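## Task

Move the three desk items to the top of the low shelf, each beneath its sign: the cardboard box beneath the red sign, the masking tape roll beneath the green sign, the yellow sponge beneath the yellow sign. The robot must not topple or finish leaning, or the task fails. An item that stays put only because the robot is holding or pressing it does not count.

## Robot and tools

Robot: a Rainbow Robotics RB-Y1 in simulation. It has a wheeled base with two drive wheels and two rear casters, a folding torso (ankle, knee, hip, called the leg), a head with cameras, and two 7-joint arms with parallel grippers. The base is 0.66 m long and 0.58 m wide, and its front edge sits 0.10 m ahead of the drive axle. A bent leg can poke out past that edge. Loose objects may occasionally be nudged by outside disturbances.

Frames. Base frame: origin on the floor between the drive wheels, x forward, y left, z up. The chest, left_hand and right_hand poses are printed in this frame. Each hand point lies midway between the finger pads. Fingers point along the hand's -z axis and close along its x axis. Printed hand positions can be off, more so at full reach. Odometry frame is the base frame at the scene's start. base_odometry counts wheel turns only, so slipping shows up as travel. Heading is positive to the left, in -3.142 to 3.142.

execute_actions(actions, cameras). actions is a list holding exactly one action, or none (an empty list just returns state and images). An action may contain:
- base: exactly one relative move from where the base now is. {"translate_m": d} drives straight d metres, forward positive, -3 to 3. {"rotate_rad": d} turns in place, left (counter-clockwise from above) positive, -3.2 to 3.2. There is no sideways motion. A base move needing over 8.667 s at its top speed is refused.
- joints: absolute joint targets by name, radians or metres. Torso: torso_squat_rad 0 to 1.2 (higher lowers a level chest), torso_shift_rad -0.3 to 0.6 (positive pushes hips forward), torso_pitch_rad -0.2 to 1.4 (positive leans forward), torso_yaw_rad -1.5 to 1.5 (positive left). Combined torso limits: squat+shift <= 1.52; squat-shift+pitch <= 1.57; shift+0.5*pitch-0.4*squat <= 0.7; shift+0.3*pitch-0.5*squat <= 0.39; breaking one leaves the commanded torso joints short and off_target. Arms (left_/right_ prefix): shoulder_pitch_rad -2.356 to 2.356 (0 hanging, negative swings forward and up); left_shoulder_roll_rad 0 to 3.141 (positive raises outward), right_shoulder_roll_rad -3.141 to 0 (negative raises outward); shoulder_yaw_rad -2.094 to 2.094 (positive turns a bent forearm left, both arms); elbow_rad -2.617 to 0.01 (negative bends forward); forearm_roll_rad -3.141 to 3.141; wrist_pitch_rad -1.57 to 1.919 (negative tips the hand forward); hand_roll_rad -2.705 to 2.705 (rolls positive counter-clockwise seen from above on a hanging arm, both arms); gripper_m 0 to 0.1, the gap between pads. Head: head_pan_rad -0.523 to 0.523 (positive left, relative to chest), head_tilt_rad -0.35 to 1.57 (positive down). Joints count as done within ±0.02 (grippers ±0.004).
- speeds: per-action top-speed caps, translate_m 0.05 to 0.4 m/s, rotate_rad 0.1 to 1.509 rad/s; defaults are the maxima.
- min_time_s: 0.1 to 8, the minimum duration of each arm and head motion.
Native top speeds: arm joints 1 rad/s (forearm_roll, wrist_pitch, hand_roll 1.5), head 1.5, squat and pitch 0.3, shift 0.15, torso yaw 0.6, grippers 0.1 m/s. All motions in an action start together. Joints or base left out may keep pushing toward older targets without this appearing in the status. Unknown keys or out-of-range values get the whole call refused with no motion. cameras: any of head_camera, left_wrist_camera, right_wrist_camera, or "all"; omitted or null means all, [] means none. The pictures line lists the image order.

wait(seconds): 0 to 10, commands nothing, returns state and images. zoom_image(camera, region): region [x0, y0, x1, y1] in pixels of that camera's latest full image, at most 504x504; head image is 896x504, wrist images 644x364. read_manual(section): licence texts only. finished_scene(scene): ends the current scene irreversibly and reports success; the goal must already be met and stable. Replying with no tool call ends everything.

Results. base_status and joint_status give each motion's outcome: done (base: wheels turned as commanded, slip possible); off_target (resting short, maybe still pushing); contact_stop (arm or torso hit something hard, or load too heavy); time_out; stopped_with_arm (torso halted because an arm contact-stopped); limit_stop_at_own_body (self-collision guard halted it before touching); limit_stop_at_motor_heat. After a stop the affected group (torso, or one arm's seven joints) drops its targets and holds. A stopped part can still press: back it off alone, arms first, then torso. Exception: if both hands hold one object and the torso contact-stops immediately with nothing in the way, resend every joint of both arms at its current joint_positions value, then the torso command. "joint command not followed" plus a cause line means an arm's targets were withheld by the arm collision check (grippers still move); such targets may be retried with later actions. on_its_own shows what the call did not command; "held at" is the held target, not the actual position. If a stop is reported, the remaining execute_actions, wait and finished_scene calls in that reply are skipped.

Gripping: command an opening at least 0.005 m narrower than the object; off_target is then expected.

Avoid: driving into furniture (the base never stops on contact, wheels spin); a bent leg hitting furniture can shove the robot backward unreported; arms striking or pressing each other, including grippers and fingers (the check ignores hands and palms); loads over 3 kg per arm or heavy loads far forward of the drive wheels, which can tip the robot; contact torques reaching the load limits (shoulder joints 64.4 N m, elbow 33.1, wrist joints 23), which freeze the robot for 10 s; long holding of loads, which heats motors (warning at 65 °C, braking fault at 80 °C). Drops, slips, slams and hard pushes should be avoided. The robot keeps its last command while you think.

Cameras: head_camera 896x504 pinhole, K fx=fy 667.555, cx 447.601, cy 250.924; wrist cameras 644x364, fx about 332. Calibration carries small errors, larger for wrist cameras on an extended arm.

Each tool is called after "Emit:" as name(argument=value, ...) on one line, values as JSON.

## Session

Emit:
execute_actions(actions=[])

Scene clock: 0.00 s.
base_odometry: x=+0.000 y=+0.000 heading=+0.000 (m, m, rad; odometry frame)
base_status: not commanded
joint_positions: torso_squat_rad=+0.350 torso_shift_rad=+0.000 torso_pitch_rad=-0.001 torso_yaw_rad=+0.000 left_shoulder_pitch_rad=-0.004 left_shoulder_roll_rad=+0.047 left_shoulder_yaw_rad=+0.037 left_elbow_rad=-0.226 left_forearm_roll_rad=-0.035 left_wrist_pitch_rad=+0.038 left_hand_roll_rad=-0.031 left_gripper_m=+0.100 right_shoulder_pitch_rad=+0.026 right_shoulder_roll_rad=-0.050 right_shoulder_yaw_rad=-0.041 right_elbow_rad=-0.281 right_forearm_roll_rad=+0.037 right_wrist_pitch_rad=+0.046 right_hand_roll_rad=+0.055 right_gripper_m=+0.100 head_pan_rad=+0.001 head_tilt_rad=+0.399
joint_status: not commanded
chest: x=-0.2286 y=+0.0005 z=+1.2476 quat_wxyz=(+1.000, +0.000, +0.000, +0.000) (m; base frame)
left_hand: x=-0.1243 y=+0.2594 z=+0.5699 quat_wxyz=(+0.995, +0.028, -0.095, -0.017) (m; base frame)
right_hand: x=-0.1205 y=-0.2646 z=+0.5716 quat_wxyz=(+0.994, -0.034, -0.105, +0.024) (m; base frame)
pictures: head_camera, left_wrist_camera, right_wrist_camera
Images, in order (width x height): head_camera 896x504, left_wrist_camera 644x364, right_wrist_camera 644x364.

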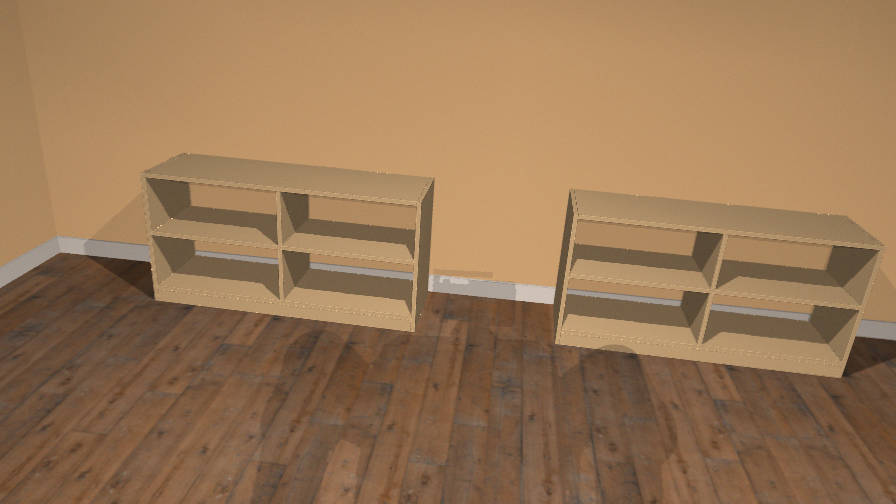

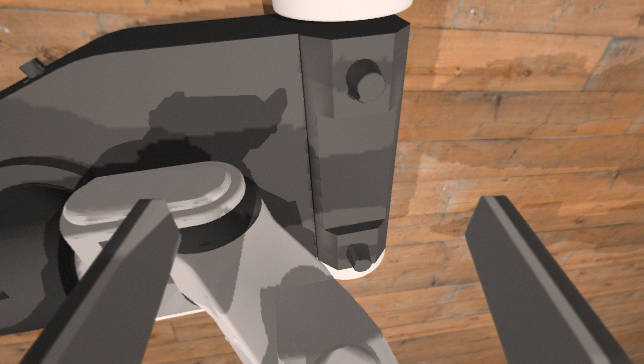

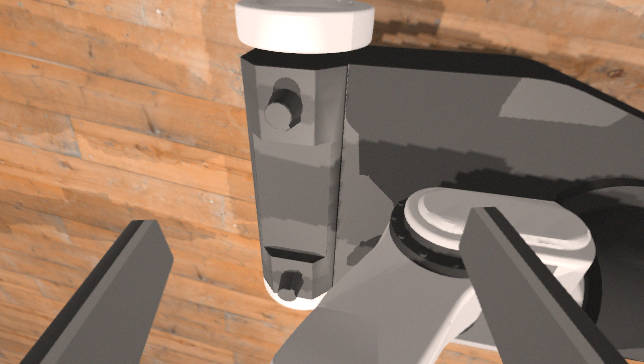

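Emit:
execute_actions(actions=[{"joints":{"head_tilt_rad":0.15,"head_pan_rad":-0.4}}], cameras=["head_camera"])

Emit:
execute_actions(actions=[{"base":{"rotate_rad":-1.3},"joints":{"head_tilt_rad":0.3,"head_pan_rad":-0.2}}], cameras=["head_camera"])

Emit:
execute_actions(actions=[{"base":{"rotate_rad":-1.2}}], cameras=["head_camera"])

Emit:
execute_actions(actions=[{"base":{"rotate_rad":-1.2}}], cameras=["head_camera"])

Scene clock: 1.37 s.
base_odometry: x=+0.000 y=+0.000 heading=+0.000 (m, m, rad; odometry frame)
base_status: not commanded
joint_positions: torso_squat_rad=+0.350 torso_shift_rad=+0.000 torso_pitch_rad=-0.001 torso_yaw_rad=+0.000 left_shoulder_pitch_rad=-0.004 left_shoulder_roll_rad=+0.047 left_shoulder_yaw_rad=+0.037 left_elbow_rad=-0.226 left_forearm_roll_rad=-0.035 left_wrist_pitch_rad=+0.038 left_hand_roll_rad=-0.031 left_gripper_m=+0.100 right_shoulder_pitch_rad=+0.026 right_shoulder_roll_rad=-0.050 right_shoulder_yaw_rad=-0.041 right_elbow_rad=-0.281 right_forearm_roll_rad=+0.037 right_wrist_pitch_rad=+0.046 right_hand_roll_rad=+0.055 right_gripper_m=+0.100 head_pan_rad=-0.400 head_tilt_rad=+0.150
joint_status: all done
chest: x=-0.2286 y=+0.0005 z=+1.2476 quat_wxyz=(+1.000, +0.000, +0.000, +0.000) (m; base frame)
left_hand: x=-0.1243 y=+0.2594 z=+0.5699 quat_wxyz=(+0.995, +0.028, -0.095, -0.017) (m; base frame)
right_hand: x=-0.1205 y=-0.2646 z=+0.5716 quat_wxyz=(+0.994, -0.034, -0.105, +0.024) (m; base frame)
pictures: head_camera
camera_calibration (this result's frames):
head_camera: T_world_to_cam=[[-0.431188, -0.90043, 0.0574695, -0.173054], [-0.151211, 0.00932254, -0.988457, 1.45384], [0.889501, -0.434901, -0.140175, 0.33568], [0, 0, 0, 1]] pos_world=[-0.153369, -0.0233895, 1.49406]
Images, in order (width x height): head_camera 896x504.

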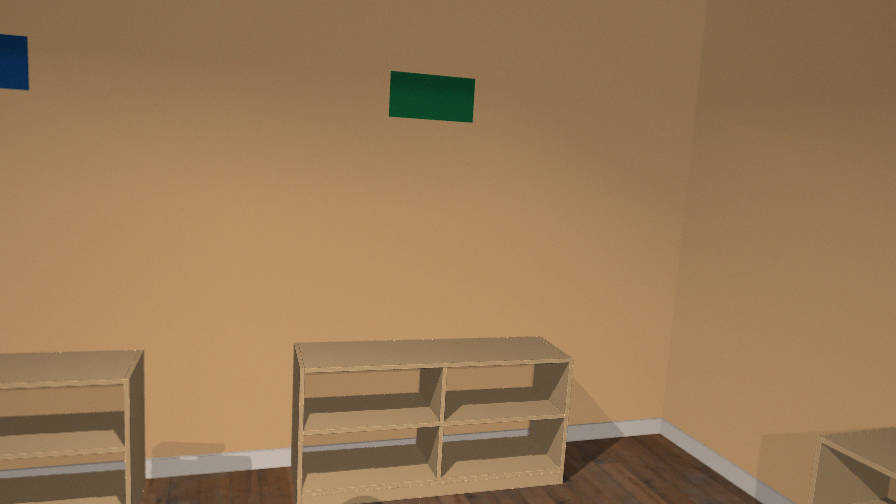

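Scene clock: 5.03 s.
base_odometry: x=+0.000 y=+0.000 heading=-1.300 (m, m, rad; odometry frame)
base_status: done
joint_positions: torso_squat_rad=+0.350 torso_shift_rad=-0.001 torso_pitch_rad=-0.001 torso_yaw_rad=+0.000 left_shoulder_pitch_rad=-0.004 left_shoulder_roll_rad=+0.047 left_shoulder_yaw_rad=+0.037 left_elbow_rad=-0.226 left_forearm_roll_rad=-0.035 left_wrist_pitch_rad=+0.038 left_hand_roll_rad=-0.031 left_gripper_m=+0.100 right_shoulder_pitch_rad=+0.026 right_shoulder_roll_rad=-0.050 right_shoulder_yaw_rad=-0.041 right_elbow_rad=-0.281 right_forearm_roll_rad=+0.037 right_wrist_pitch_rad=+0.046 right_hand_roll_rad=+0.055 right_gripper_m=+0.100 head_pan_rad=-0.200 head_tilt_rad=+0.300
joint_status: all done
chest: x=-0.2286 y=+0.0005 z=+1.2476 quat_wxyz=(+1.000, +0.000, +0.000, +0.000) (m; base frame)
left_hand: x=-0.1243 y=+0.2594 z=+0.5699 quat_wxyz=(+0.995, +0.028, -0.095, -0.017) (m; base frame)
right_hand: x=-0.1205 y=-0.2646 z=+0.5716 quat_wxyz=(+0.994, -0.034, -0.105, +0.024) (m; base frame)
pictures: head_camera
camera_calibration (this result's frames):
head_camera: T_world_to_cam=[[-0.234907, -0.969902, 0.0640983, -0.141994], [-0.293321, 0.00786305, -0.955982, 1.37744], [0.926705, -0.243368, -0.28634, 0.554861], [0, 0, 0, 1]] pos_world=[-0.143516, -0.0135157, 1.48478]
Images, in order (width x height): head_camera 896x504.

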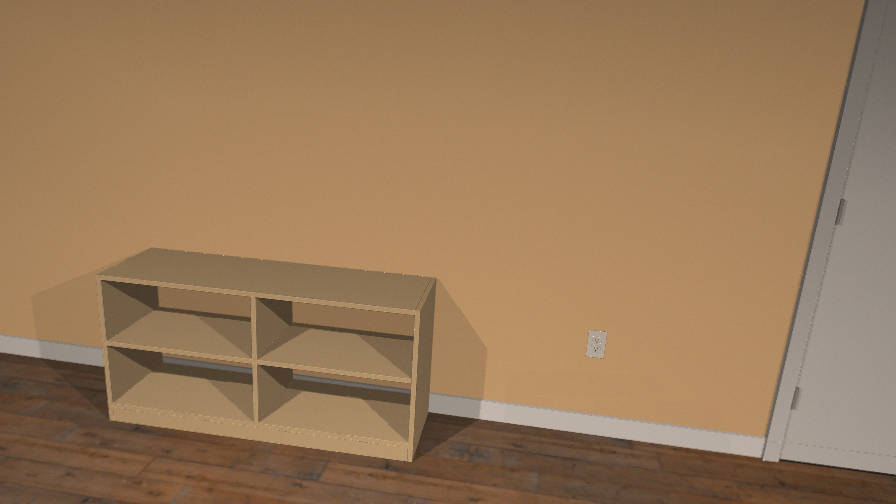

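Scene clock: 8.60 s.
base_odometry: x=+0.000 y=+0.000 heading=-2.499 (m, m, rad; odometry frame)
base_status: done
joint_positions: torso_squat_rad=+0.350 torso_shift_rad=-0.001 torso_pitch_rad=-0.001 torso_yaw_rad=+0.000 left_shoulder_pitch_rad=-0.004 left_shoulder_roll_rad=+0.047 left_shoulder_yaw_rad=+0.037 left_elbow_rad=-0.226 left_forearm_roll_rad=-0.035 left_wrist_pitch_rad=+0.038 left_hand_roll_rad=-0.031 left_gripper_m=+0.100 right_shoulder_pitch_rad=+0.026 right_shoulder_roll_rad=-0.050 right_shoulder_yaw_rad=-0.041 right_elbow_rad=-0.281 right_forearm_roll_rad=+0.037 right_wrist_pitch_rad=+0.046 right_hand_roll_rad=+0.055 right_gripper_m=+0.100 head_pan_rad=-0.200 head_tilt_rad=+0.300
joint_status: not commanded
chest: x=-0.2286 y=+0.0005 z=+1.2476 quat_wxyz=(+1.000, +0.000, +0.000, +0.000) (m; base frame)
left_hand: x=-0.1243 y=+0.2594 z=+0.5699 quat_wxyz=(+0.995, +0.028, -0.095, -0.017) (m; base frame)
right_hand: x=-0.1205 y=-0.2646 z=+0.5716 quat_wxyz=(+0.994, -0.034, -0.105, +0.024) (m; base frame)
pictures: head_camera
camera_calibration (this result's frames):
head_camera: T_world_to_cam=[[-0.234907, -0.969903, 0.0640876, -0.141987], [-0.29332, 0.00787332, -0.955982, 1.37744], [0.926705, -0.243365, -0.286342, 0.554862], [0, 0, 0, 1]] pos_world=[-0.143517, -0.0135247, 1.48478]
Images, in order (width x height): head_camera 896x504.

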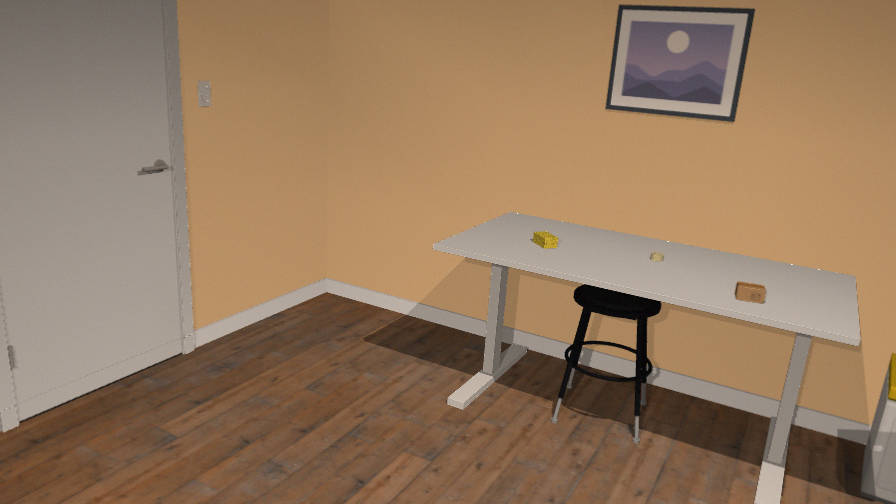

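Scene clock: 12.17 s.
base_odometry: x=+0.000 y=+0.000 heading=+2.584 (m, m, rad; odometry frame)
base_status: done
joint_positions: torso_squat_rad=+0.350 torso_shift_rad=-0.001 torso_pitch_rad=-0.001 torso_yaw_rad=+0.000 left_shoulder_pitch_rad=-0.004 left_shoulder_roll_rad=+0.047 left_shoulder_yaw_rad=+0.037 left_elbow_rad=-0.226 left_forearm_roll_rad=-0.035 left_wrist_pitch_rad=+0.038 left_hand_roll_rad=-0.031 left_gripper_m=+0.100 right_shoulder_pitch_rad=+0.026 right_shoulder_roll_rad=-0.050 right_shoulder_yaw_rad=-0.041 right_elbow_rad=-0.281 right_forearm_roll_rad=+0.037 right_wrist_pitch_rad=+0.046 right_hand_roll_rad=+0.055 right_gripper_m=+0.100 head_pan_rad=-0.200 head_tilt_rad=+0.300
joint_status: not commanded
chest: x=-0.2286 y=+0.0005 z=+1.2476 quat_wxyz=(+1.000, +0.000, +0.000, +0.000) (m; base frame)
left_hand: x=-0.1243 y=+0.2594 z=+0.5699 quat_wxyz=(+0.995, +0.028, -0.095, -0.017) (m; base frame)
right_hand: x=-0.1205 y=-0.2646 z=+0.5716 quat_wxyz=(+0.994, -0.034, -0.105, +0.024) (m; base frame)
pictures: head_camera
camera_calibration (this result's frames):
head_camera: T_world_to_cam=[[-0.234907, -0.969903, 0.0640878, -0.141987], [-0.293321, 0.00787326, -0.955982, 1.37744], [0.926705, -0.243365, -0.286342, 0.554862], [0, 0, 0, 1]] pos_world=[-0.143517, -0.0135249, 1.48478]
Images, in order (width x height): head_camera 896x504.

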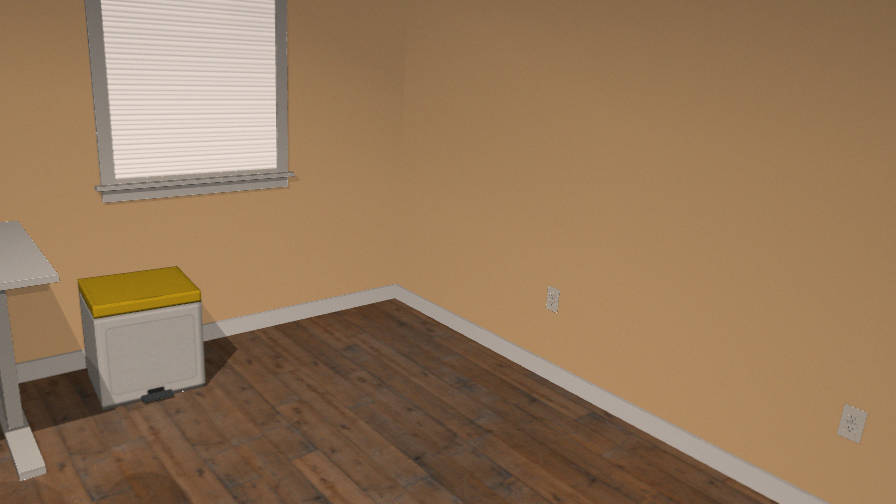

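Emit:
execute_actions(actions=[{"joints":{"torso_yaw_rad":-0.8,"head_tilt_rad":0.15,"head_pan_rad":-0.5}}], cameras=["head_camera"])

Scene clock: 14.40 s.
base_odometry: x=+0.000 y=+0.000 heading=+2.584 (m, m, rad; odometry frame)
base_status: not commanded
joint_positions: torso_squat_rad=+0.350 torso_shift_rad=-0.001 torso_pitch_rad=-0.001 torso_yaw_rad=-0.800 left_shoulder_pitch_rad=-0.004 left_shoulder_roll_rad=+0.047 left_shoulder_yaw_rad=+0.037 left_elbow_rad=-0.226 left_forearm_roll_rad=-0.035 left_wrist_pitch_rad=+0.038 left_hand_roll_rad=-0.031 left_gripper_m=+0.100 right_shoulder_pitch_rad=+0.026 right_shoulder_roll_rad=-0.050 right_shoulder_yaw_rad=-0.041 right_elbow_rad=-0.281 right_forearm_roll_rad=+0.037 right_wrist_pitch_rad=+0.046 right_hand_roll_rad=+0.055 right_gripper_m=+0.100 head_pan_rad=-0.500 head_tilt_rad=+0.150
joint_status: all done
chest: x=-0.2286 y=+0.0005 z=+1.2476 quat_wxyz=(+0.921, +0.000, -0.001, -0.389) (m; base frame)
left_hand: x=+0.0305 y=+0.1062 z=+0.5702 quat_wxyz=(+0.910, -0.011, -0.099, -0.403) (m; base frame)
right_hand: x=-0.3430 y=-0.2613 z=+0.5714 quat_wxyz=(+0.925, -0.072, -0.084, -0.365) (m; base frame)
pictures: head_camera
camera_calibration (this result's frames):
head_camera: T_world_to_cam=[[-0.97352, -0.221539, 0.056378, -0.294094], [-0.0856177, 0.124678, -0.988496, 1.46879], [0.211962, -0.967148, -0.140345, 0.182332], [0, 0, 0, 1]] pos_world=[-0.199199, -0.0719374, 1.49406]
Images, in order (width x height): head_camera 896x504.

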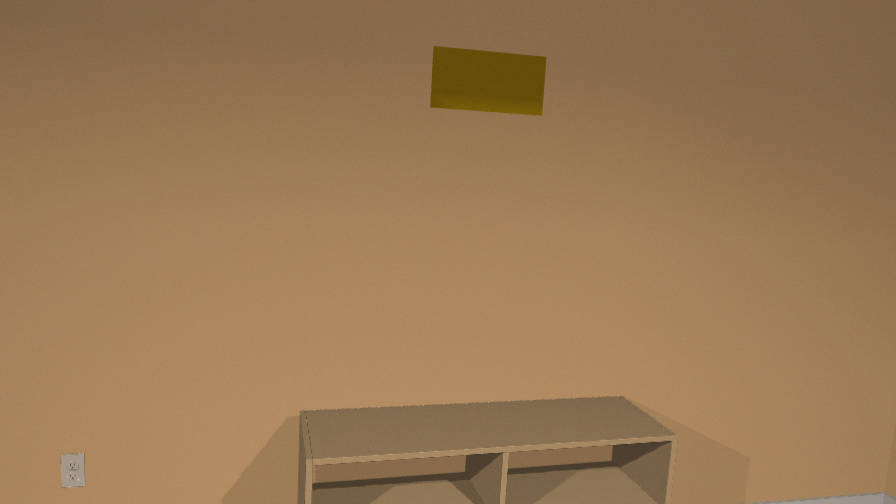

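Emit:
execute_actions(actions=[{"base":{"rotate_rad":0.5},"joints":{"torso_yaw_rad":0,"head_tilt_rad":0.5,"head_pan_rad":0,"torso_squat_rad":0.1,"left_shoulder_pitch_rad":-0.3,"left_elbow_rad":-1.9,"left_wrist_pitch_rad":1.0,"left_hand_roll_rad":1.57,"right_shoulder_pitch_rad":-0.3,"right_elbow_rad":-1.9,"right_wrist_pitch_rad":1.0,"right_hand_roll_rad":-1.57}}], cameras=[])

Emit:
execute_actions(actions=[{"base":{"translate_m":1.5},"joints":{"head_tilt_rad":0.7}}], cameras=["head_camera"])

Scene clock: 17.43 s.
base_odometry: x=+0.000 y=+0.000 heading=+3.084 (m, m, rad; odometry frame)
base_status: done
joint_positions: torso_squat_rad=+0.100 torso_shift_rad=-0.001 torso_pitch_rad=-0.001 torso_yaw_rad=+0.000 left_shoulder_pitch_rad=-0.300 left_shoulder_roll_rad=+0.047 left_shoulder_yaw_rad=+0.037 left_elbow_rad=-1.900 left_forearm_roll_rad=-0.035 left_wrist_pitch_rad=+1.000 left_hand_roll_rad=+1.570 left_gripper_m=+0.100 right_shoulder_pitch_rad=-0.300 right_shoulder_roll_rad=-0.050 right_shoulder_yaw_rad=-0.041 right_elbow_rad=-1.900 right_forearm_roll_rad=+0.037 right_wrist_pitch_rad=+1.000 right_hand_roll_rad=-1.570 right_gripper_m=+0.100 head_pan_rad=+0.000 head_tilt_rad=+0.500
joint_status: all done
chest: x=-0.2287 y=+0.0005 z=+1.2864 quat_wxyz=(+1.000, +0.000, -0.001, +0.000) (m; base frame)
left_hand: x=+0.3194 y=+0.2094 z=+1.1463 quat_wxyz=(+0.610, -0.379, -0.412, +0.561) (m; base frame)
right_hand: x=+0.3196 y=-0.2118 z=+1.1471 quat_wxyz=(+0.610, +0.376, -0.414, -0.561) (m; base frame)
pictures: none
No camera images: the call's "cameras" was empty. Leave "cameras" out to get every camera's image.

Scene clock: 22.53 s.
base_odometry: x=-1.497 y=+0.086 heading=+3.084 (m, m, rad; odometry frame)
base_status: done
joint_positions: torso_squat_rad=+0.100 torso_shift_rad=-0.001 torso_pitch_rad=-0.001 torso_yaw_rad=+0.000 left_shoulder_pitch_rad=-0.300 left_shoulder_roll_rad=+0.047 left_shoulder_yaw_rad=+0.037 left_elbow_rad=-1.900 left_forearm_roll_rad=-0.035 left_wrist_pitch_rad=+1.000 left_hand_roll_rad=+1.570 left_gripper_m=+0.100 right_shoulder_pitch_rad=-0.300 right_shoulder_roll_rad=-0.050 right_shoulder_yaw_rad=-0.041 right_elbow_rad=-1.900 right_forearm_roll_rad=+0.037 right_wrist_pitch_rad=+1.000 right_hand_roll_rad=-1.570 right_gripper_m=+0.100 head_pan_rad=+0.000 head_tilt_rad=+0.700
joint_status: all done
chest: x=-0.2287 y=+0.0005 z=+1.2864 quat_wxyz=(+1.000, +0.000, +0.000, +0.000) (m; base frame)
left_hand: x=+0.3194 y=+0.2094 z=+1.1463 quat_wxyz=(+0.610, -0.379, -0.412, +0.561) (m; base frame)
right_hand: x=+0.3196 y=-0.2118 z=+1.1470 quat_wxyz=(+0.610, +0.376, -0.414, -0.561) (m; base frame)
pictures: head_camera
camera_calibration (this result's frames):
head_camera: T_world_to_cam=[[-0.0102152, -0.997204, 0.0740231, -0.112787], [-0.638648, -0.0504553, -0.767843, 1.06353], [0.769432, -0.0551183, -0.636347, 1.05365], [0, 0, 0, 1]] pos_world=[-0.132645, -0.000735413, 1.49546]
Images, in order (width x height): head_camera 896x504.

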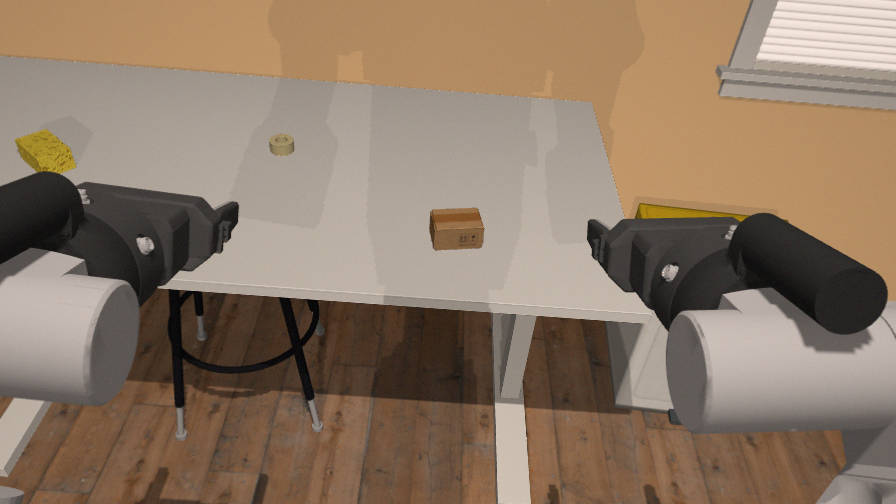

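Emit:
zoom_image(camera="head_camera", region=[400, 190, 520, 260])

Region (400, 190, 520, 260) of head_camera's 896x504 image, scaled by 4.200, with more detail than that image has; it fills the top 294 rows of this view, and the rest is white.

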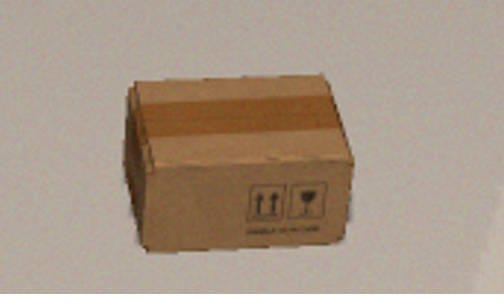

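Emit:
execute_actions(actions=[{"base":{"translate_m":0.5},"joints":{"head_tilt_rad":0.75,"torso_pitch_rad":0.4,"torso_shift_rad":0.1,"right_shoulder_pitch_rad":-0.65,"right_shoulder_roll_rad":-0.02,"right_shoulder_yaw_rad":0.4,"right_elbow_rad":-1.62,"right_forearm_roll_rad":0,"right_wrist_pitch_rad":1.85,"right_hand_roll_rad":-0.3,"left_shoulder_pitch_rad":-0.7,"left_shoulder_yaw_rad":0.3}}])

Scene clock: 26.77 s.
base_odometry: x=-1.997 y=+0.115 heading=+3.085 (m, m, rad; odometry frame)
base_status: done
joint_positions: torso_squat_rad=+0.100 torso_shift_rad=+0.100 torso_pitch_rad=+0.400 torso_yaw_rad=+0.000 left_shoulder_pitch_rad=-0.700 left_shoulder_roll_rad=+0.047 left_shoulder_yaw_rad=+0.300 left_elbow_rad=-1.900 left_forearm_roll_rad=-0.035 left_wrist_pitch_rad=+1.000 left_hand_roll_rad=+1.570 left_gripper_m=+0.100 right_shoulder_pitch_rad=-0.650 right_shoulder_roll_rad=-0.020 right_shoulder_yaw_rad=+0.399 right_elbow_rad=-1.620 right_forearm_roll_rad=+0.000 right_wrist_pitch_rad=+1.850 right_hand_roll_rad=-0.300 right_gripper_m=+0.100 head_pan_rad=+0.000 head_tilt_rad=+0.750
joint_status: all done
chest: x=-0.0380 y=+0.0005 z=+1.2585 quat_wxyz=(+0.980, +0.000, +0.199, +0.000) (m; base frame)
left_hand: x=+0.5345 y=+0.2522 z=+1.0979 quat_wxyz=(+0.561, -0.376, -0.398, +0.620) (m; base frame)
right_hand: x=+0.2895 y=-0.0613 z=+0.8721 quat_wxyz=(+0.988, -0.044, -0.004, +0.151) (m; base frame)
pictures: head_camera, left_wrist_camera, right_wrist_camera
camera_calibration (this result's frames):
head_camera: T_world_to_cam=[[0.0228653, -0.997204, 0.0711427, -0.104059], [-0.909419, -0.0503045, -0.412828, 0.700988], [0.415253, -0.0552591, -0.908026, 1.22594], [0, 0, 0, 1]] pos_world=[0.130795, -0.000761153, 1.40998]
left_wrist_camera: T_world_to_cam=[[-0.0687724, 0.99759, 0.00921166, -0.216573], [-0.319277, -0.0307565, 0.947162, -0.830906], [0.945163, 0.0621976, 0.320622, -0.786976], [0, 0, 0, 1]] pos_world=[0.463637, 0.239443, 1.04132]
right_wrist_camera: T_world_to_cam=[[-0.960174, -0.278765, 0.0188861, 0.243981], [-0.226971, 0.817624, 0.529127, -0.312734], [-0.162944, 0.503767, -0.848333, 0.905349], [0, 0, 0, 1]] pos_world=[0.310803, -0.132373, 0.928906]
Images, in order (width x height): head_camera 896x504, left_wrist_camera 644x364, right_wrist_camera 644x364.

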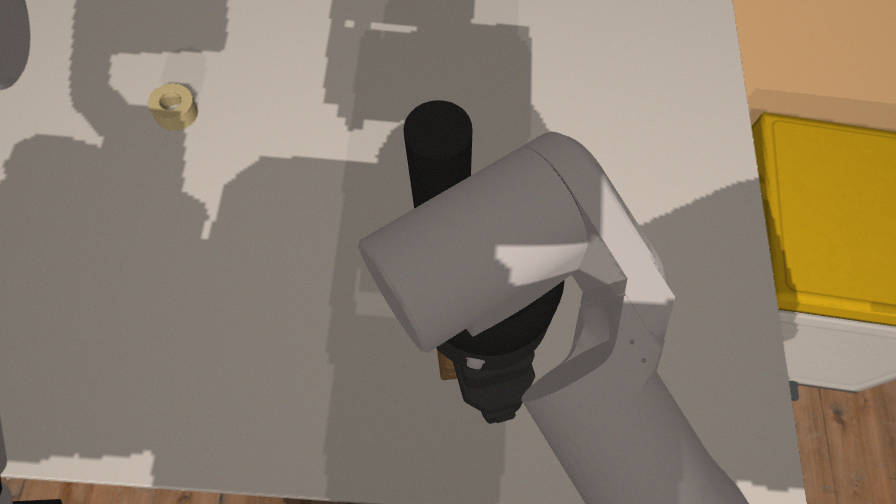

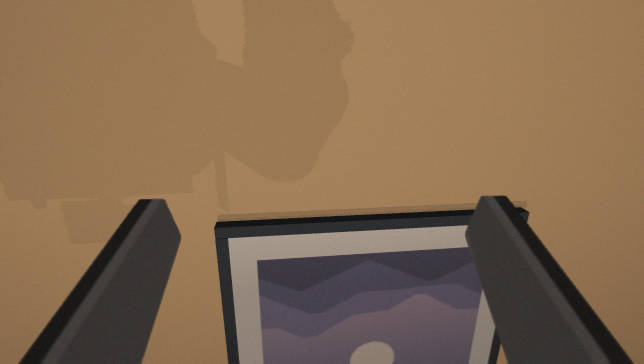

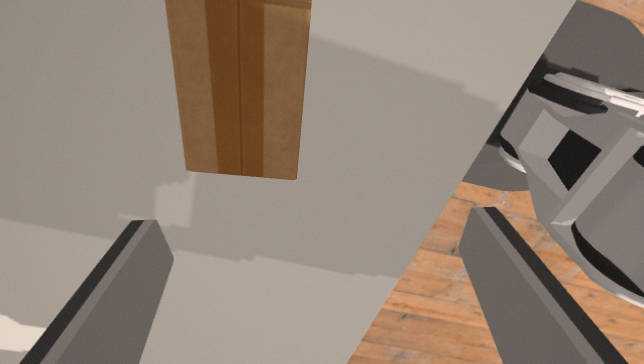

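Emit:
execute_actions(actions=[{"joints":{"torso_squat_rad":0.33,"torso_shift_rad":0.152,"right_shoulder_yaw_rad":0.3,"right_hand_roll_rad":-0.32}}], cameras=["right_wrist_camera"])

Scene clock: 28.73 s.
base_odometry: x=-1.997 y=+0.115 heading=+3.085 (m, m, rad; odometry frame)
base_status: not commanded
joint_positions: torso_squat_rad=+0.330 torso_shift_rad=+0.152 torso_pitch_rad=+0.400 torso_yaw_rad=+0.000 left_shoulder_pitch_rad=-0.700 left_shoulder_roll_rad=+0.047 left_shoulder_yaw_rad=+0.300 left_elbow_rad=-1.900 left_forearm_roll_rad=-0.035 left_wrist_pitch_rad=+1.000 left_hand_roll_rad=+1.570 left_gripper_m=+0.100 right_shoulder_pitch_rad=-0.650 right_shoulder_roll_rad=-0.020 right_shoulder_yaw_rad=+0.300 right_elbow_rad=-1.620 right_forearm_roll_rad=+0.000 right_wrist_pitch_rad=+1.850 right_hand_roll_rad=-0.320 right_gripper_m=+0.100 head_pan_rad=+0.000 head_tilt_rad=+0.750
joint_status: all done
chest: x=-0.0073 y=+0.0005 z=+1.2201 quat_wxyz=(+0.980, +0.000, +0.199, +0.000) (m; base frame)
left_hand: x=+0.5653 y=+0.2522 z=+1.0596 quat_wxyz=(+0.561, -0.376, -0.398, +0.620) (m; base frame)
right_hand: x=+0.3325 y=-0.0811 z=+0.8354 quat_wxyz=(+0.995, -0.034, -0.002, +0.093) (m; base frame)
pictures: right_wrist_camera
camera_calibration (this result's frames):
right_wrist_camera: T_world_to_cam=[[-0.986042, -0.165626, 0.0170153, 0.299828], [-0.129492, 0.827108, 0.546923, -0.31388], [-0.104658, 0.537085, -0.83701, 0.865088], [0, 0, 0, 1]] pos_world=[0.345536, -0.155354, 0.890654]
Images, in order (width x height): right_wrist_camera 644x364.

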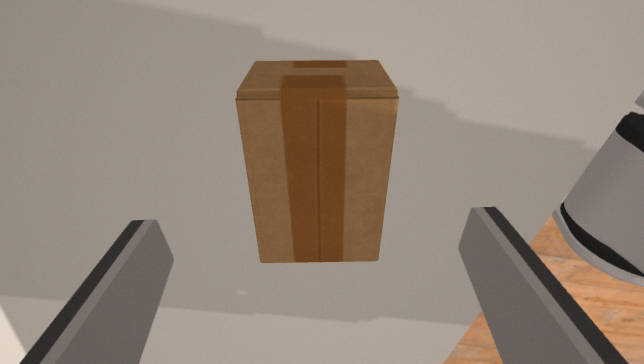

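Emit:
execute_actions(actions=[{"joints":{"torso_squat_rad":0.56,"torso_shift_rad":0.17}}], cameras=["right_wrist_camera"])

Emit:
execute_actions(actions=[{"joints":{"right_gripper_m":0.045}}], cameras=["right_wrist_camera"])

Scene clock: 30.47 s.
base_odometry: x=-1.997 y=+0.115 heading=+3.085 (m, m, rad; odometry frame)
base_status: not commanded
joint_positions: torso_squat_rad=+0.560 torso_shift_rad=+0.170 torso_pitch_rad=+0.400 torso_yaw_rad=+0.000 left_shoulder_pitch_rad=-0.700 left_shoulder_roll_rad=+0.047 left_shoulder_yaw_rad=+0.300 left_elbow_rad=-1.900 left_forearm_roll_rad=-0.035 left_wrist_pitch_rad=+1.000 left_hand_roll_rad=+1.570 left_gripper_m=+0.100 right_shoulder_pitch_rad=-0.650 right_shoulder_roll_rad=-0.020 right_shoulder_yaw_rad=+0.300 right_elbow_rad=-1.620 right_forearm_roll_rad=+0.000 right_wrist_pitch_rad=+1.850 right_hand_roll_rad=-0.320 right_gripper_m=+0.100 head_pan_rad=+0.000 head_tilt_rad=+0.750
joint_status: all done
chest: x=-0.0073 y=+0.0004 z=+1.1501 quat_wxyz=(+0.980, +0.000, +0.199, +0.000) (m; base frame)
left_hand: x=+0.5653 y=+0.2522 z=+0.9895 quat_wxyz=(+0.561, -0.376, -0.398, +0.620) (m; base frame)
right_hand: x=+0.3326 y=-0.0811 z=+0.7653 quat_wxyz=(+0.995, -0.034, -0.002, +0.093) (m; base frame)
pictures: right_wrist_camera
camera_calibration (this result's frames):
right_wrist_camera: T_world_to_cam=[[-0.986042, -0.165625, 0.0169914, 0.301088], [-0.129505, 0.82711, 0.546917, -0.275532], [-0.104637, 0.537083, -0.837014, 0.806473], [0, 0, 0, 1]] pos_world=[0.34559, -0.15538, 0.820606]
Images, in order (width x height): right_wrist_camera 644x364.

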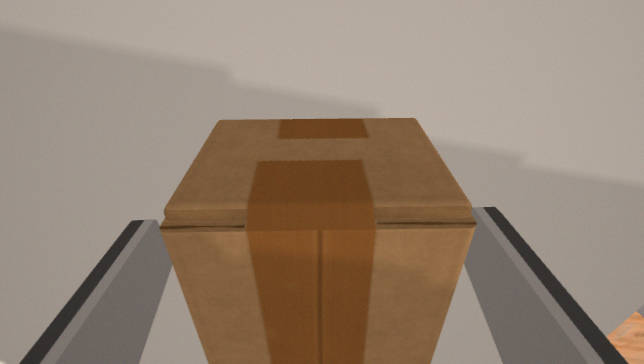

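Scene clock: 31.50 s.
base_odometry: x=-1.997 y=+0.115 heading=+3.085 (m, m, rad; odometry frame)
base_status: not commanded
joint_positions: torso_squat_rad=+0.560 torso_shift_rad=+0.170 torso_pitch_rad=+0.400 torso_yaw_rad=+0.000 left_shoulder_pitch_rad=-0.700 left_shoulder_roll_rad=+0.047 left_shoulder_yaw_rad=+0.300 left_elbow_rad=-1.900 left_forearm_roll_rad=-0.035 left_wrist_pitch_rad=+1.000 left_hand_roll_rad=+1.570 left_gripper_m=+0.100 right_shoulder_pitch_rad=-0.650 right_shoulder_roll_rad=-0.020 right_shoulder_yaw_rad=+0.300 right_elbow_rad=-1.620 right_forearm_roll_rad=+0.000 right_wrist_pitch_rad=+1.850 right_hand_roll_rad=-0.320 right_gripper_m=+0.060 head_pan_rad=+0.000 head_tilt_rad=+0.750
joint_status: right_gripper_m off_target (ended at +0.060, target +0.045)
chest: x=-0.0073 y=+0.0004 z=+1.1501 quat_wxyz=(+0.980, +0.000, +0.199, +0.000) (m; base frame)
left_hand: x=+0.5653 y=+0.2522 z=+0.9895 quat_wxyz=(+0.561, -0.376, -0.398, +0.620) (m; base frame)
right_hand: x=+0.3326 y=-0.0811 z=+0.7653 quat_wxyz=(+0.995, -0.034, -0.002, +0.093) (m; base frame)
pictures: right_wrist_camera
camera_calibration (this result's frames):
right_wrist_camera: T_world_to_cam=[[-0.986042, -0.165625, 0.0169947, 0.301085], [-0.129503, 0.827111, 0.546916, -0.275531], [-0.104639, 0.537081, -0.837015, 0.806474], [0, 0, 0, 1]] pos_world=[0.345589, -0.15538, 0.820606]
Images, in order (width x height): right_wrist_camera 644x364.

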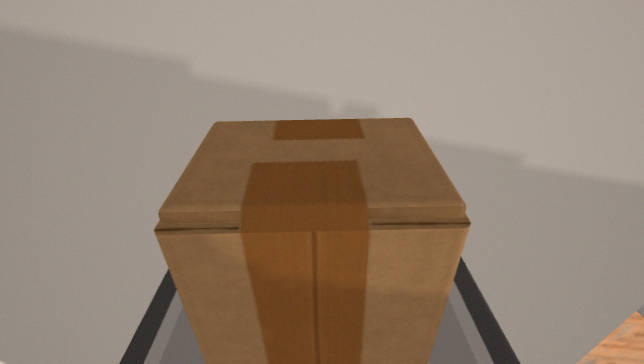

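Emit:
execute_actions(actions=[{"joints":{"torso_squat_rad":0.25,"left_shoulder_pitch_rad":-1.13,"left_shoulder_roll_rad":0.3,"left_shoulder_yaw_rad":0,"left_elbow_rad":-1.45,"left_forearm_roll_rad":0,"left_wrist_pitch_rad":1.8}}], cameras=[])

Emit:
execute_actions(actions=[{"joints":{"torso_shift_rad":0.27,"torso_pitch_rad":0.7,"head_tilt_rad":0.4,"head_pan_rad":0.3,"right_shoulder_pitch_rad":-1.1,"right_shoulder_yaw_rad":0,"right_shoulder_roll_rad":-0.2,"right_elbow_rad":-1.9,"right_wrist_pitch_rad":1.9},"min_time_s":1}])

Scene clock: 33.77 s.
base_odometry: x=-1.997 y=+0.115 heading=+3.085 (m, m, rad; odometry frame)
base_status: not commanded
joint_positions: torso_squat_rad=+0.250 torso_shift_rad=+0.170 torso_pitch_rad=+0.400 torso_yaw_rad=+0.000 left_shoulder_pitch_rad=-1.130 left_shoulder_roll_rad=+0.300 left_shoulder_yaw_rad=+0.000 left_elbow_rad=-1.450 left_forearm_roll_rad=+0.000 left_wrist_pitch_rad=+1.800 left_hand_roll_rad=+1.570 left_gripper_m=+0.100 right_shoulder_pitch_rad=-0.650 right_shoulder_roll_rad=-0.020 right_shoulder_yaw_rad=+0.300 right_elbow_rad=-1.620 right_forearm_roll_rad=+0.000 right_wrist_pitch_rad=+1.850 right_hand_roll_rad=-0.320 right_gripper_m=+0.060 head_pan_rad=+0.000 head_tilt_rad=+0.750
joint_status: all done
chest: x=+0.0072 y=+0.0005 z=+1.2340 quat_wxyz=(+0.980, +0.000, +0.199, +0.000) (m; base frame)
left_hand: x=+0.5559 y=+0.2131 z=+1.0245 quat_wxyz=(+0.763, -0.042, -0.216, +0.608) (m; base frame)
right_hand: x=+0.3469 y=-0.0811 z=+0.8492 quat_wxyz=(+0.995, -0.034, -0.002, +0.093) (m; base frame)
pictures: none
No camera images: the call's "cameras" was empty. Leave "cameras" out to get every camera's image.

Scene clock: 35.60 s.
base_odometry: x=-1.997 y=+0.115 heading=+3.085 (m, m, rad; odometry frame)
base_status: not commanded
joint_positions: torso_squat_rad=+0.250 torso_shift_rad=+0.270 torso_pitch_rad=+0.700 torso_yaw_rad=+0.000 left_shoulder_pitch_rad=-1.130 left_shoulder_roll_rad=+0.300 left_shoulder_yaw_rad=+0.000 left_elbow_rad=-1.450 left_forearm_roll_rad=+0.000 left_wrist_pitch_rad=+1.800 left_hand_roll_rad=+1.570 left_gripper_m=+0.100 right_shoulder_pitch_rad=-1.100 right_shoulder_roll_rad=-0.200 right_shoulder_yaw_rad=+0.000 right_elbow_rad=-1.900 right_forearm_roll_rad=+0.000 right_wrist_pitch_rad=+1.900 right_hand_roll_rad=-0.320 right_gripper_m=+0.060 head_pan_rad=+0.300 head_tilt_rad=+0.400
joint_status: all done
chest: x=+0.1521 y=+0.0005 z=+1.1709 quat_wxyz=(+0.939, +0.000, +0.343, +0.000) (m; base frame)
left_hand: x=+0.6146 y=+0.2130 z=+0.8087 quat_wxyz=(+0.786, +0.049, -0.100, +0.608) (m; base frame)
right_hand: x=+0.6225 y=-0.1393 z=+0.9101 quat_wxyz=(+0.982, -0.006, -0.189, -0.006) (m; base frame)
pictures: head_camera, left_wrist_camera, right_wrist_camera
camera_calibration (this result's frames):
head_camera: T_world_to_cam=[[0.245904, -0.962012, -0.11859, 0.0813712], [-0.863216, -0.161697, -0.478238, 0.937739], [0.440895, 0.219969, -0.870187, 0.956826], [0, 0, 0, 1]] pos_world=[0.367603, 0.0194372, 1.29073]
left_wrist_camera: T_world_to_cam=[[0.274293, 0.937551, 0.213921, -0.532928], [0.643533, -0.344258, 0.683631, -0.84441], [0.714583, -0.0498504, -0.697772, 0.221671], [0, 0, 0, 1]] pos_world=[0.531182, 0.220002, 0.845945]
right_wrist_camera: T_world_to_cam=[[-0.934222, 0.0290039, -0.355512, 0.908744], [-0.188463, 0.806071, 0.561009, -0.248048], [0.302839, 0.591108, -0.747583, 0.661688], [0, 0, 0, 1]] pos_world=[0.601836, -0.217542, 0.956893]
Images, in order (width x height): head_camera 896x504, left_wrist_camera 644x364, right_wrist_camera 644x364.

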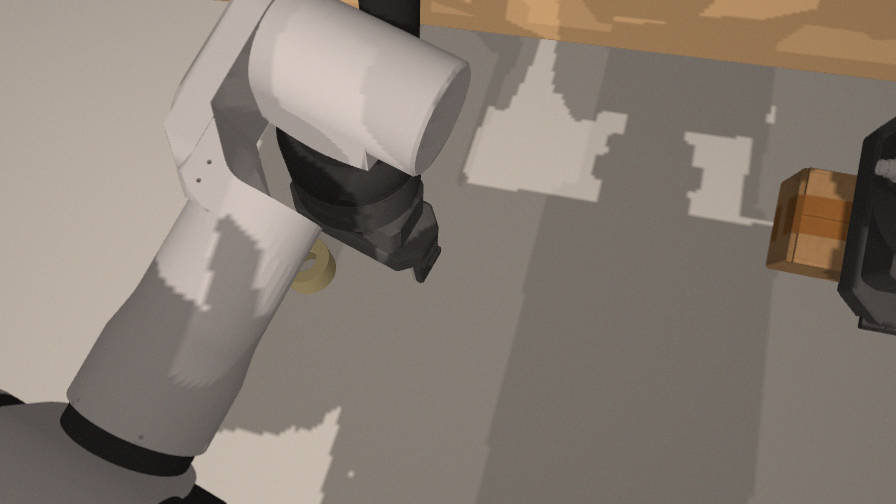

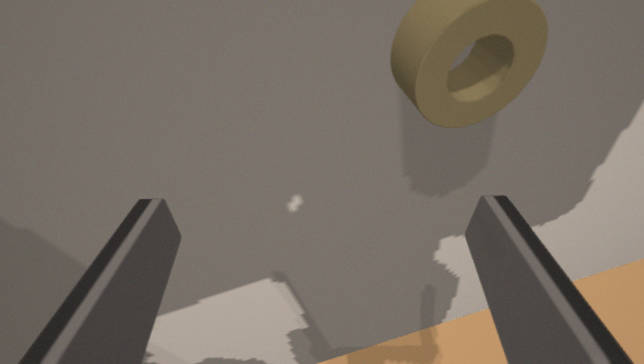

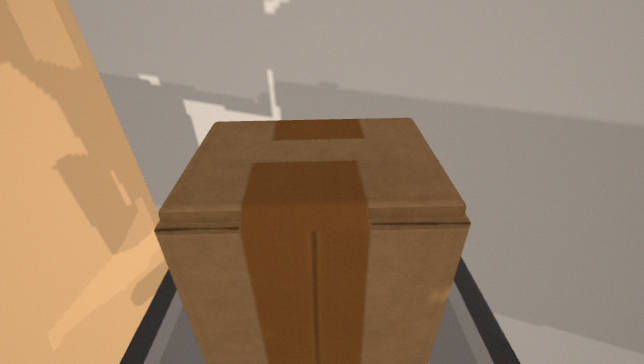

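Emit:
execute_actions(actions=[{"joints":{"left_shoulder_yaw_rad":0.35,"left_shoulder_roll_rad":0.2}}], cameras=["left_wrist_camera"])

Scene clock: 36.70 s.
base_odometry: x=-1.997 y=+0.115 heading=+3.085 (m, m, rad; odometry frame)
base_status: not commanded
joint_positions: torso_squat_rad=+0.250 torso_shift_rad=+0.270 torso_pitch_rad=+0.700 torso_yaw_rad=+0.000 left_shoulder_pitch_rad=-1.130 left_shoulder_roll_rad=+0.200 left_shoulder_yaw_rad=+0.350 left_elbow_rad=-1.450 left_forearm_roll_rad=+0.000 left_wrist_pitch_rad=+1.800 left_hand_roll_rad=+1.570 left_gripper_m=+0.100 right_shoulder_pitch_rad=-1.100 right_shoulder_roll_rad=-0.200 right_shoulder_yaw_rad=+0.000 right_elbow_rad=-1.900 right_forearm_roll_rad=+0.000 right_wrist_pitch_rad=+1.900 right_hand_roll_rad=-0.320 right_gripper_m=+0.060 head_pan_rad=+0.300 head_tilt_rad=+0.400
joint_status: all done
chest: x=+0.1521 y=+0.0005 z=+1.1709 quat_wxyz=(+0.939, +0.000, +0.343, +0.000) (m; base frame)
left_hand: x=+0.6089 y=+0.2302 z=+0.8033 quat_wxyz=(+0.695, -0.024, -0.017, +0.719) (m; base frame)
right_hand: x=+0.6225 y=-0.1394 z=+0.9101 quat_wxyz=(+0.982, -0.006, -0.189, -0.006) (m; base frame)
pictures: left_wrist_camera
camera_calibration (this result's frames):
left_wrist_camera: T_world_to_cam=[[0.000127989, 0.999921, -0.0125477, -0.211866], [0.699941, 0.00887199, 0.714146, -0.971363], [0.714201, -0.00887404, -0.699885, 0.215315], [0, 0, 0, 1]] pos_world=[0.526146, 0.222378, 0.841732]
Images, in order (width x height): left_wrist_camera 644x364.

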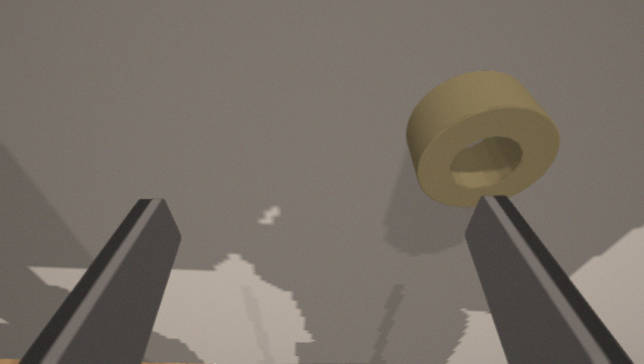

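Emit:
execute_actions(actions=[{"joints":{"left_shoulder_yaw_rad":0.55,"left_shoulder_roll_rad":0.26}}], cameras=["left_wrist_camera"])

Scene clock: 37.80 s.
base_odometry: x=-1.997 y=+0.115 heading=+3.085 (m, m, rad; odometry frame)
base_status: not commanded
joint_positions: torso_squat_rad=+0.250 torso_shift_rad=+0.270 torso_pitch_rad=+0.700 torso_yaw_rad=+0.000 left_shoulder_pitch_rad=-1.130 left_shoulder_roll_rad=+0.260 left_shoulder_yaw_rad=+0.550 left_elbow_rad=-1.450 left_forearm_roll_rad=+0.000 left_wrist_pitch_rad=+1.800 left_hand_roll_rad=+1.570 left_gripper_m=+0.100 right_shoulder_pitch_rad=-1.100 right_shoulder_roll_rad=-0.200 right_shoulder_yaw_rad=+0.000 right_elbow_rad=-1.900 right_forearm_roll_rad=+0.000 right_wrist_pitch_rad=+1.900 right_hand_roll_rad=-0.320 right_gripper_m=+0.060 head_pan_rad=+0.300 head_tilt_rad=+0.400
joint_status: all done
chest: x=+0.1521 y=+0.0005 z=+1.1709 quat_wxyz=(+0.939, +0.000, +0.343, +0.000) (m; base frame)
left_hand: x=+0.6102 y=+0.3016 z=+0.8122 quat_wxyz=(+0.617, -0.041, -0.018, +0.786) (m; base frame)
right_hand: x=+0.6225 y=-0.1394 z=+0.9101 quat_wxyz=(+0.982, -0.006, -0.189, -0.006) (m; base frame)
pictures: left_wrist_camera
camera_calibration (this result's frames):
left_wrist_camera: T_world_to_cam=[[-0.202944, 0.978211, -0.0437843, -0.127247], [0.663396, 0.170245, 0.728644, -1.01737], [0.720222, 0.118828, -0.683492, 0.165732], [0, 0, 0, 1]] pos_world=[0.52973, 0.277983, 0.849005]
Images, in order (width x height): left_wrist_camera 644x364.

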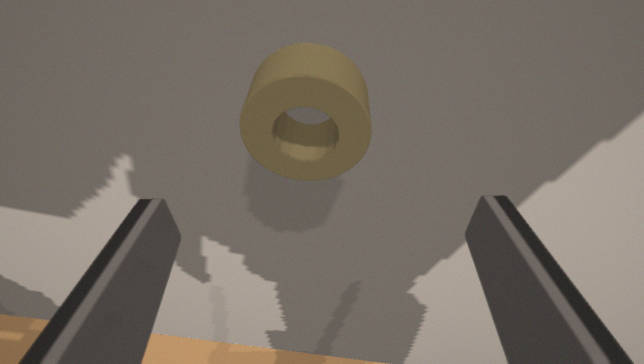

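Emit:
execute_actions(actions=[{"joints":{"left_shoulder_roll_rad":0.245,"torso_squat_rad":0.45,"torso_shift_rad":0.29}}], cameras=["left_wrist_camera"])

Scene clock: 39.40 s.
base_odometry: x=-1.997 y=+0.115 heading=+3.085 (m, m, rad; odometry frame)
base_status: not commanded
joint_positions: torso_squat_rad=+0.450 torso_shift_rad=+0.290 torso_pitch_rad=+0.700 torso_yaw_rad=+0.000 left_shoulder_pitch_rad=-1.130 left_shoulder_roll_rad=+0.245 left_shoulder_yaw_rad=+0.550 left_elbow_rad=-1.450 left_forearm_roll_rad=+0.000 left_wrist_pitch_rad=+1.800 left_hand_roll_rad=+1.570 left_gripper_m=+0.100 right_shoulder_pitch_rad=-1.100 right_shoulder_roll_rad=-0.200 right_shoulder_yaw_rad=+0.000 right_elbow_rad=-1.900 right_forearm_roll_rad=+0.000 right_wrist_pitch_rad=+1.900 right_hand_roll_rad=-0.320 right_gripper_m=+0.060 head_pan_rad=+0.300 head_tilt_rad=+0.400
joint_status: all done
chest: x=+0.1515 y=+0.0004 z=+1.1212 quat_wxyz=(+0.939, +0.000, +0.343, +0.000) (m; base frame)
left_hand: x=+0.6081 y=+0.2938 z=+0.7597 quat_wxyz=(+0.619, -0.043, -0.011, +0.784) (m; base frame)
right_hand: x=+0.6219 y=-0.1395 z=+0.8604 quat_wxyz=(+0.982, -0.006, -0.189, -0.006) (m; base frame)
pictures: left_wrist_camera
camera_calibration (this result's frames):
left_wrist_camera: T_world_to_cam=[[-0.197779, 0.978668, -0.0556165, -0.116689], [0.667639, 0.176032, 0.723375, -0.976649], [0.717734, 0.105937, -0.688212, 0.141212], [0, 0, 0, 1]] pos_world=[0.527618, 0.271162, 0.797177]
Images, in order (width x height): left_wrist_camera 644x364.

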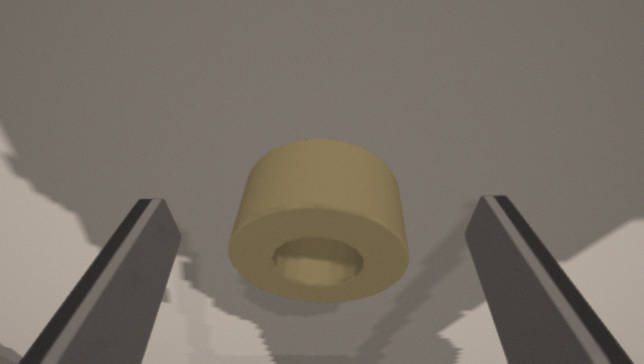

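Emit:
execute_actions(actions=[{"joints":{"left_gripper_m":0.035}}], cameras=["left_wrist_camera"])

Emit:
execute_actions(actions=[{"joints":{"torso_squat_rad":0.2,"torso_shift_rad":0.2,"torso_pitch_rad":0.5}}], cameras=["left_wrist_camera"])

Scene clock: 40.63 s.
base_odometry: x=-1.997 y=+0.115 heading=+3.085 (m, m, rad; odometry frame)
base_status: not commanded
joint_positions: torso_squat_rad=+0.450 torso_shift_rad=+0.290 torso_pitch_rad=+0.700 torso_yaw_rad=+0.000 left_shoulder_pitch_rad=-1.130 left_shoulder_roll_rad=+0.245 left_shoulder_yaw_rad=+0.550 left_elbow_rad=-1.450 left_forearm_roll_rad=+0.000 left_wrist_pitch_rad=+1.800 left_hand_roll_rad=+1.570 left_gripper_m=+0.049 right_shoulder_pitch_rad=-1.100 right_shoulder_roll_rad=-0.200 right_shoulder_yaw_rad=+0.000 right_elbow_rad=-1.900 right_forearm_roll_rad=+0.000 right_wrist_pitch_rad=+1.900 right_hand_roll_rad=-0.320 right_gripper_m=+0.060 head_pan_rad=+0.300 head_tilt_rad=+0.400
joint_status: left_gripper_m off_target (ended at +0.049, target +0.035)
chest: x=+0.1515 y=+0.0004 z=+1.1212 quat_wxyz=(+0.939, +0.000, +0.343, +0.000) (m; base frame)
left_hand: x=+0.6081 y=+0.2938 z=+0.7597 quat_wxyz=(+0.619, -0.043, -0.011, +0.784) (m; base frame)
right_hand: x=+0.6219 y=-0.1395 z=+0.8604 quat_wxyz=(+0.982, -0.006, -0.189, -0.006) (m; base frame)
pictures: left_wrist_camera
camera_calibration (this result's frames):
left_wrist_camera: T_world_to_cam=[[-0.197777, 0.978668, -0.0556162, -0.116691], [0.667639, 0.17603, 0.723375, -0.976649], [0.717734, 0.105935, -0.688212, 0.141212], [0, 0, 0, 1]] pos_world=[0.527618, 0.271162, 0.797177]
Images, in order (width x height): left_wrist_camera 644x364.

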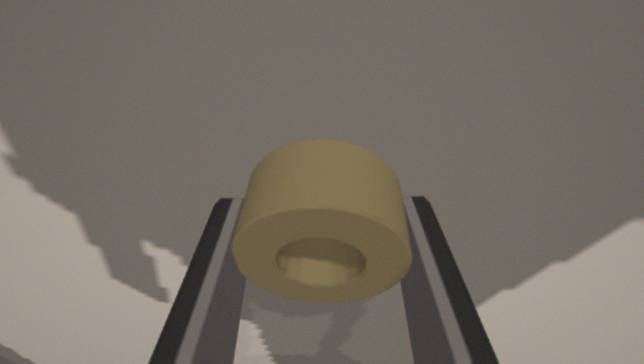

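Scene clock: 42.30 s.
base_odometry: x=-1.997 y=+0.115 heading=+3.085 (m, m, rad; odometry frame)
base_status: not commanded
joint_positions: torso_squat_rad=+0.200 torso_shift_rad=+0.200 torso_pitch_rad=+0.500 torso_yaw_rad=+0.000 left_shoulder_pitch_rad=-1.130 left_shoulder_roll_rad=+0.245 left_shoulder_yaw_rad=+0.550 left_elbow_rad=-1.450 left_forearm_roll_rad=+0.000 left_wrist_pitch_rad=+1.800 left_hand_roll_rad=+1.570 left_gripper_m=+0.049 right_shoulder_pitch_rad=-1.100 right_shoulder_roll_rad=-0.200 right_shoulder_yaw_rad=+0.000 right_elbow_rad=-1.900 right_forearm_roll_rad=+0.000 right_wrist_pitch_rad=+1.900 right_hand_roll_rad=-0.320 right_gripper_m=+0.060 head_pan_rad=+0.300 head_tilt_rad=+0.400
joint_status: all done
chest: x=+0.0565 y=+0.0005 z=+1.2245 quat_wxyz=(+0.969, +0.000, +0.247, +0.000) (m; base frame)
left_hand: x=+0.5758 y=+0.2939 z=+0.9609 quat_wxyz=(+0.614, -0.121, -0.073, +0.776) (m; base frame)
right_hand: x=+0.5693 y=-0.1394 z=+1.0624 quat_wxyz=(+0.958, -0.006, -0.286, -0.007) (m; base frame)
pictures: left_wrist_camera
camera_calibration (this result's frames):
left_wrist_camera: T_world_to_cam=[[-0.182848, 0.978654, -0.093821, -0.0838335], [0.510546, 0.176074, 0.84163, -1.12385], [0.840184, 0.105991, -0.531843, 0.0820707], [0, 0, 0, 1]] pos_world=[0.489496, 0.271226, 0.981653]
Images, in order (width x height): left_wrist_camera 644x364.

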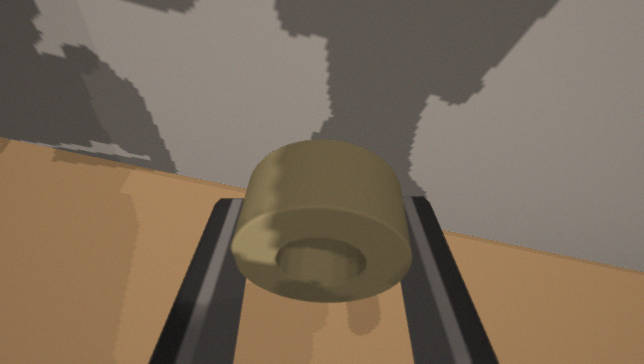

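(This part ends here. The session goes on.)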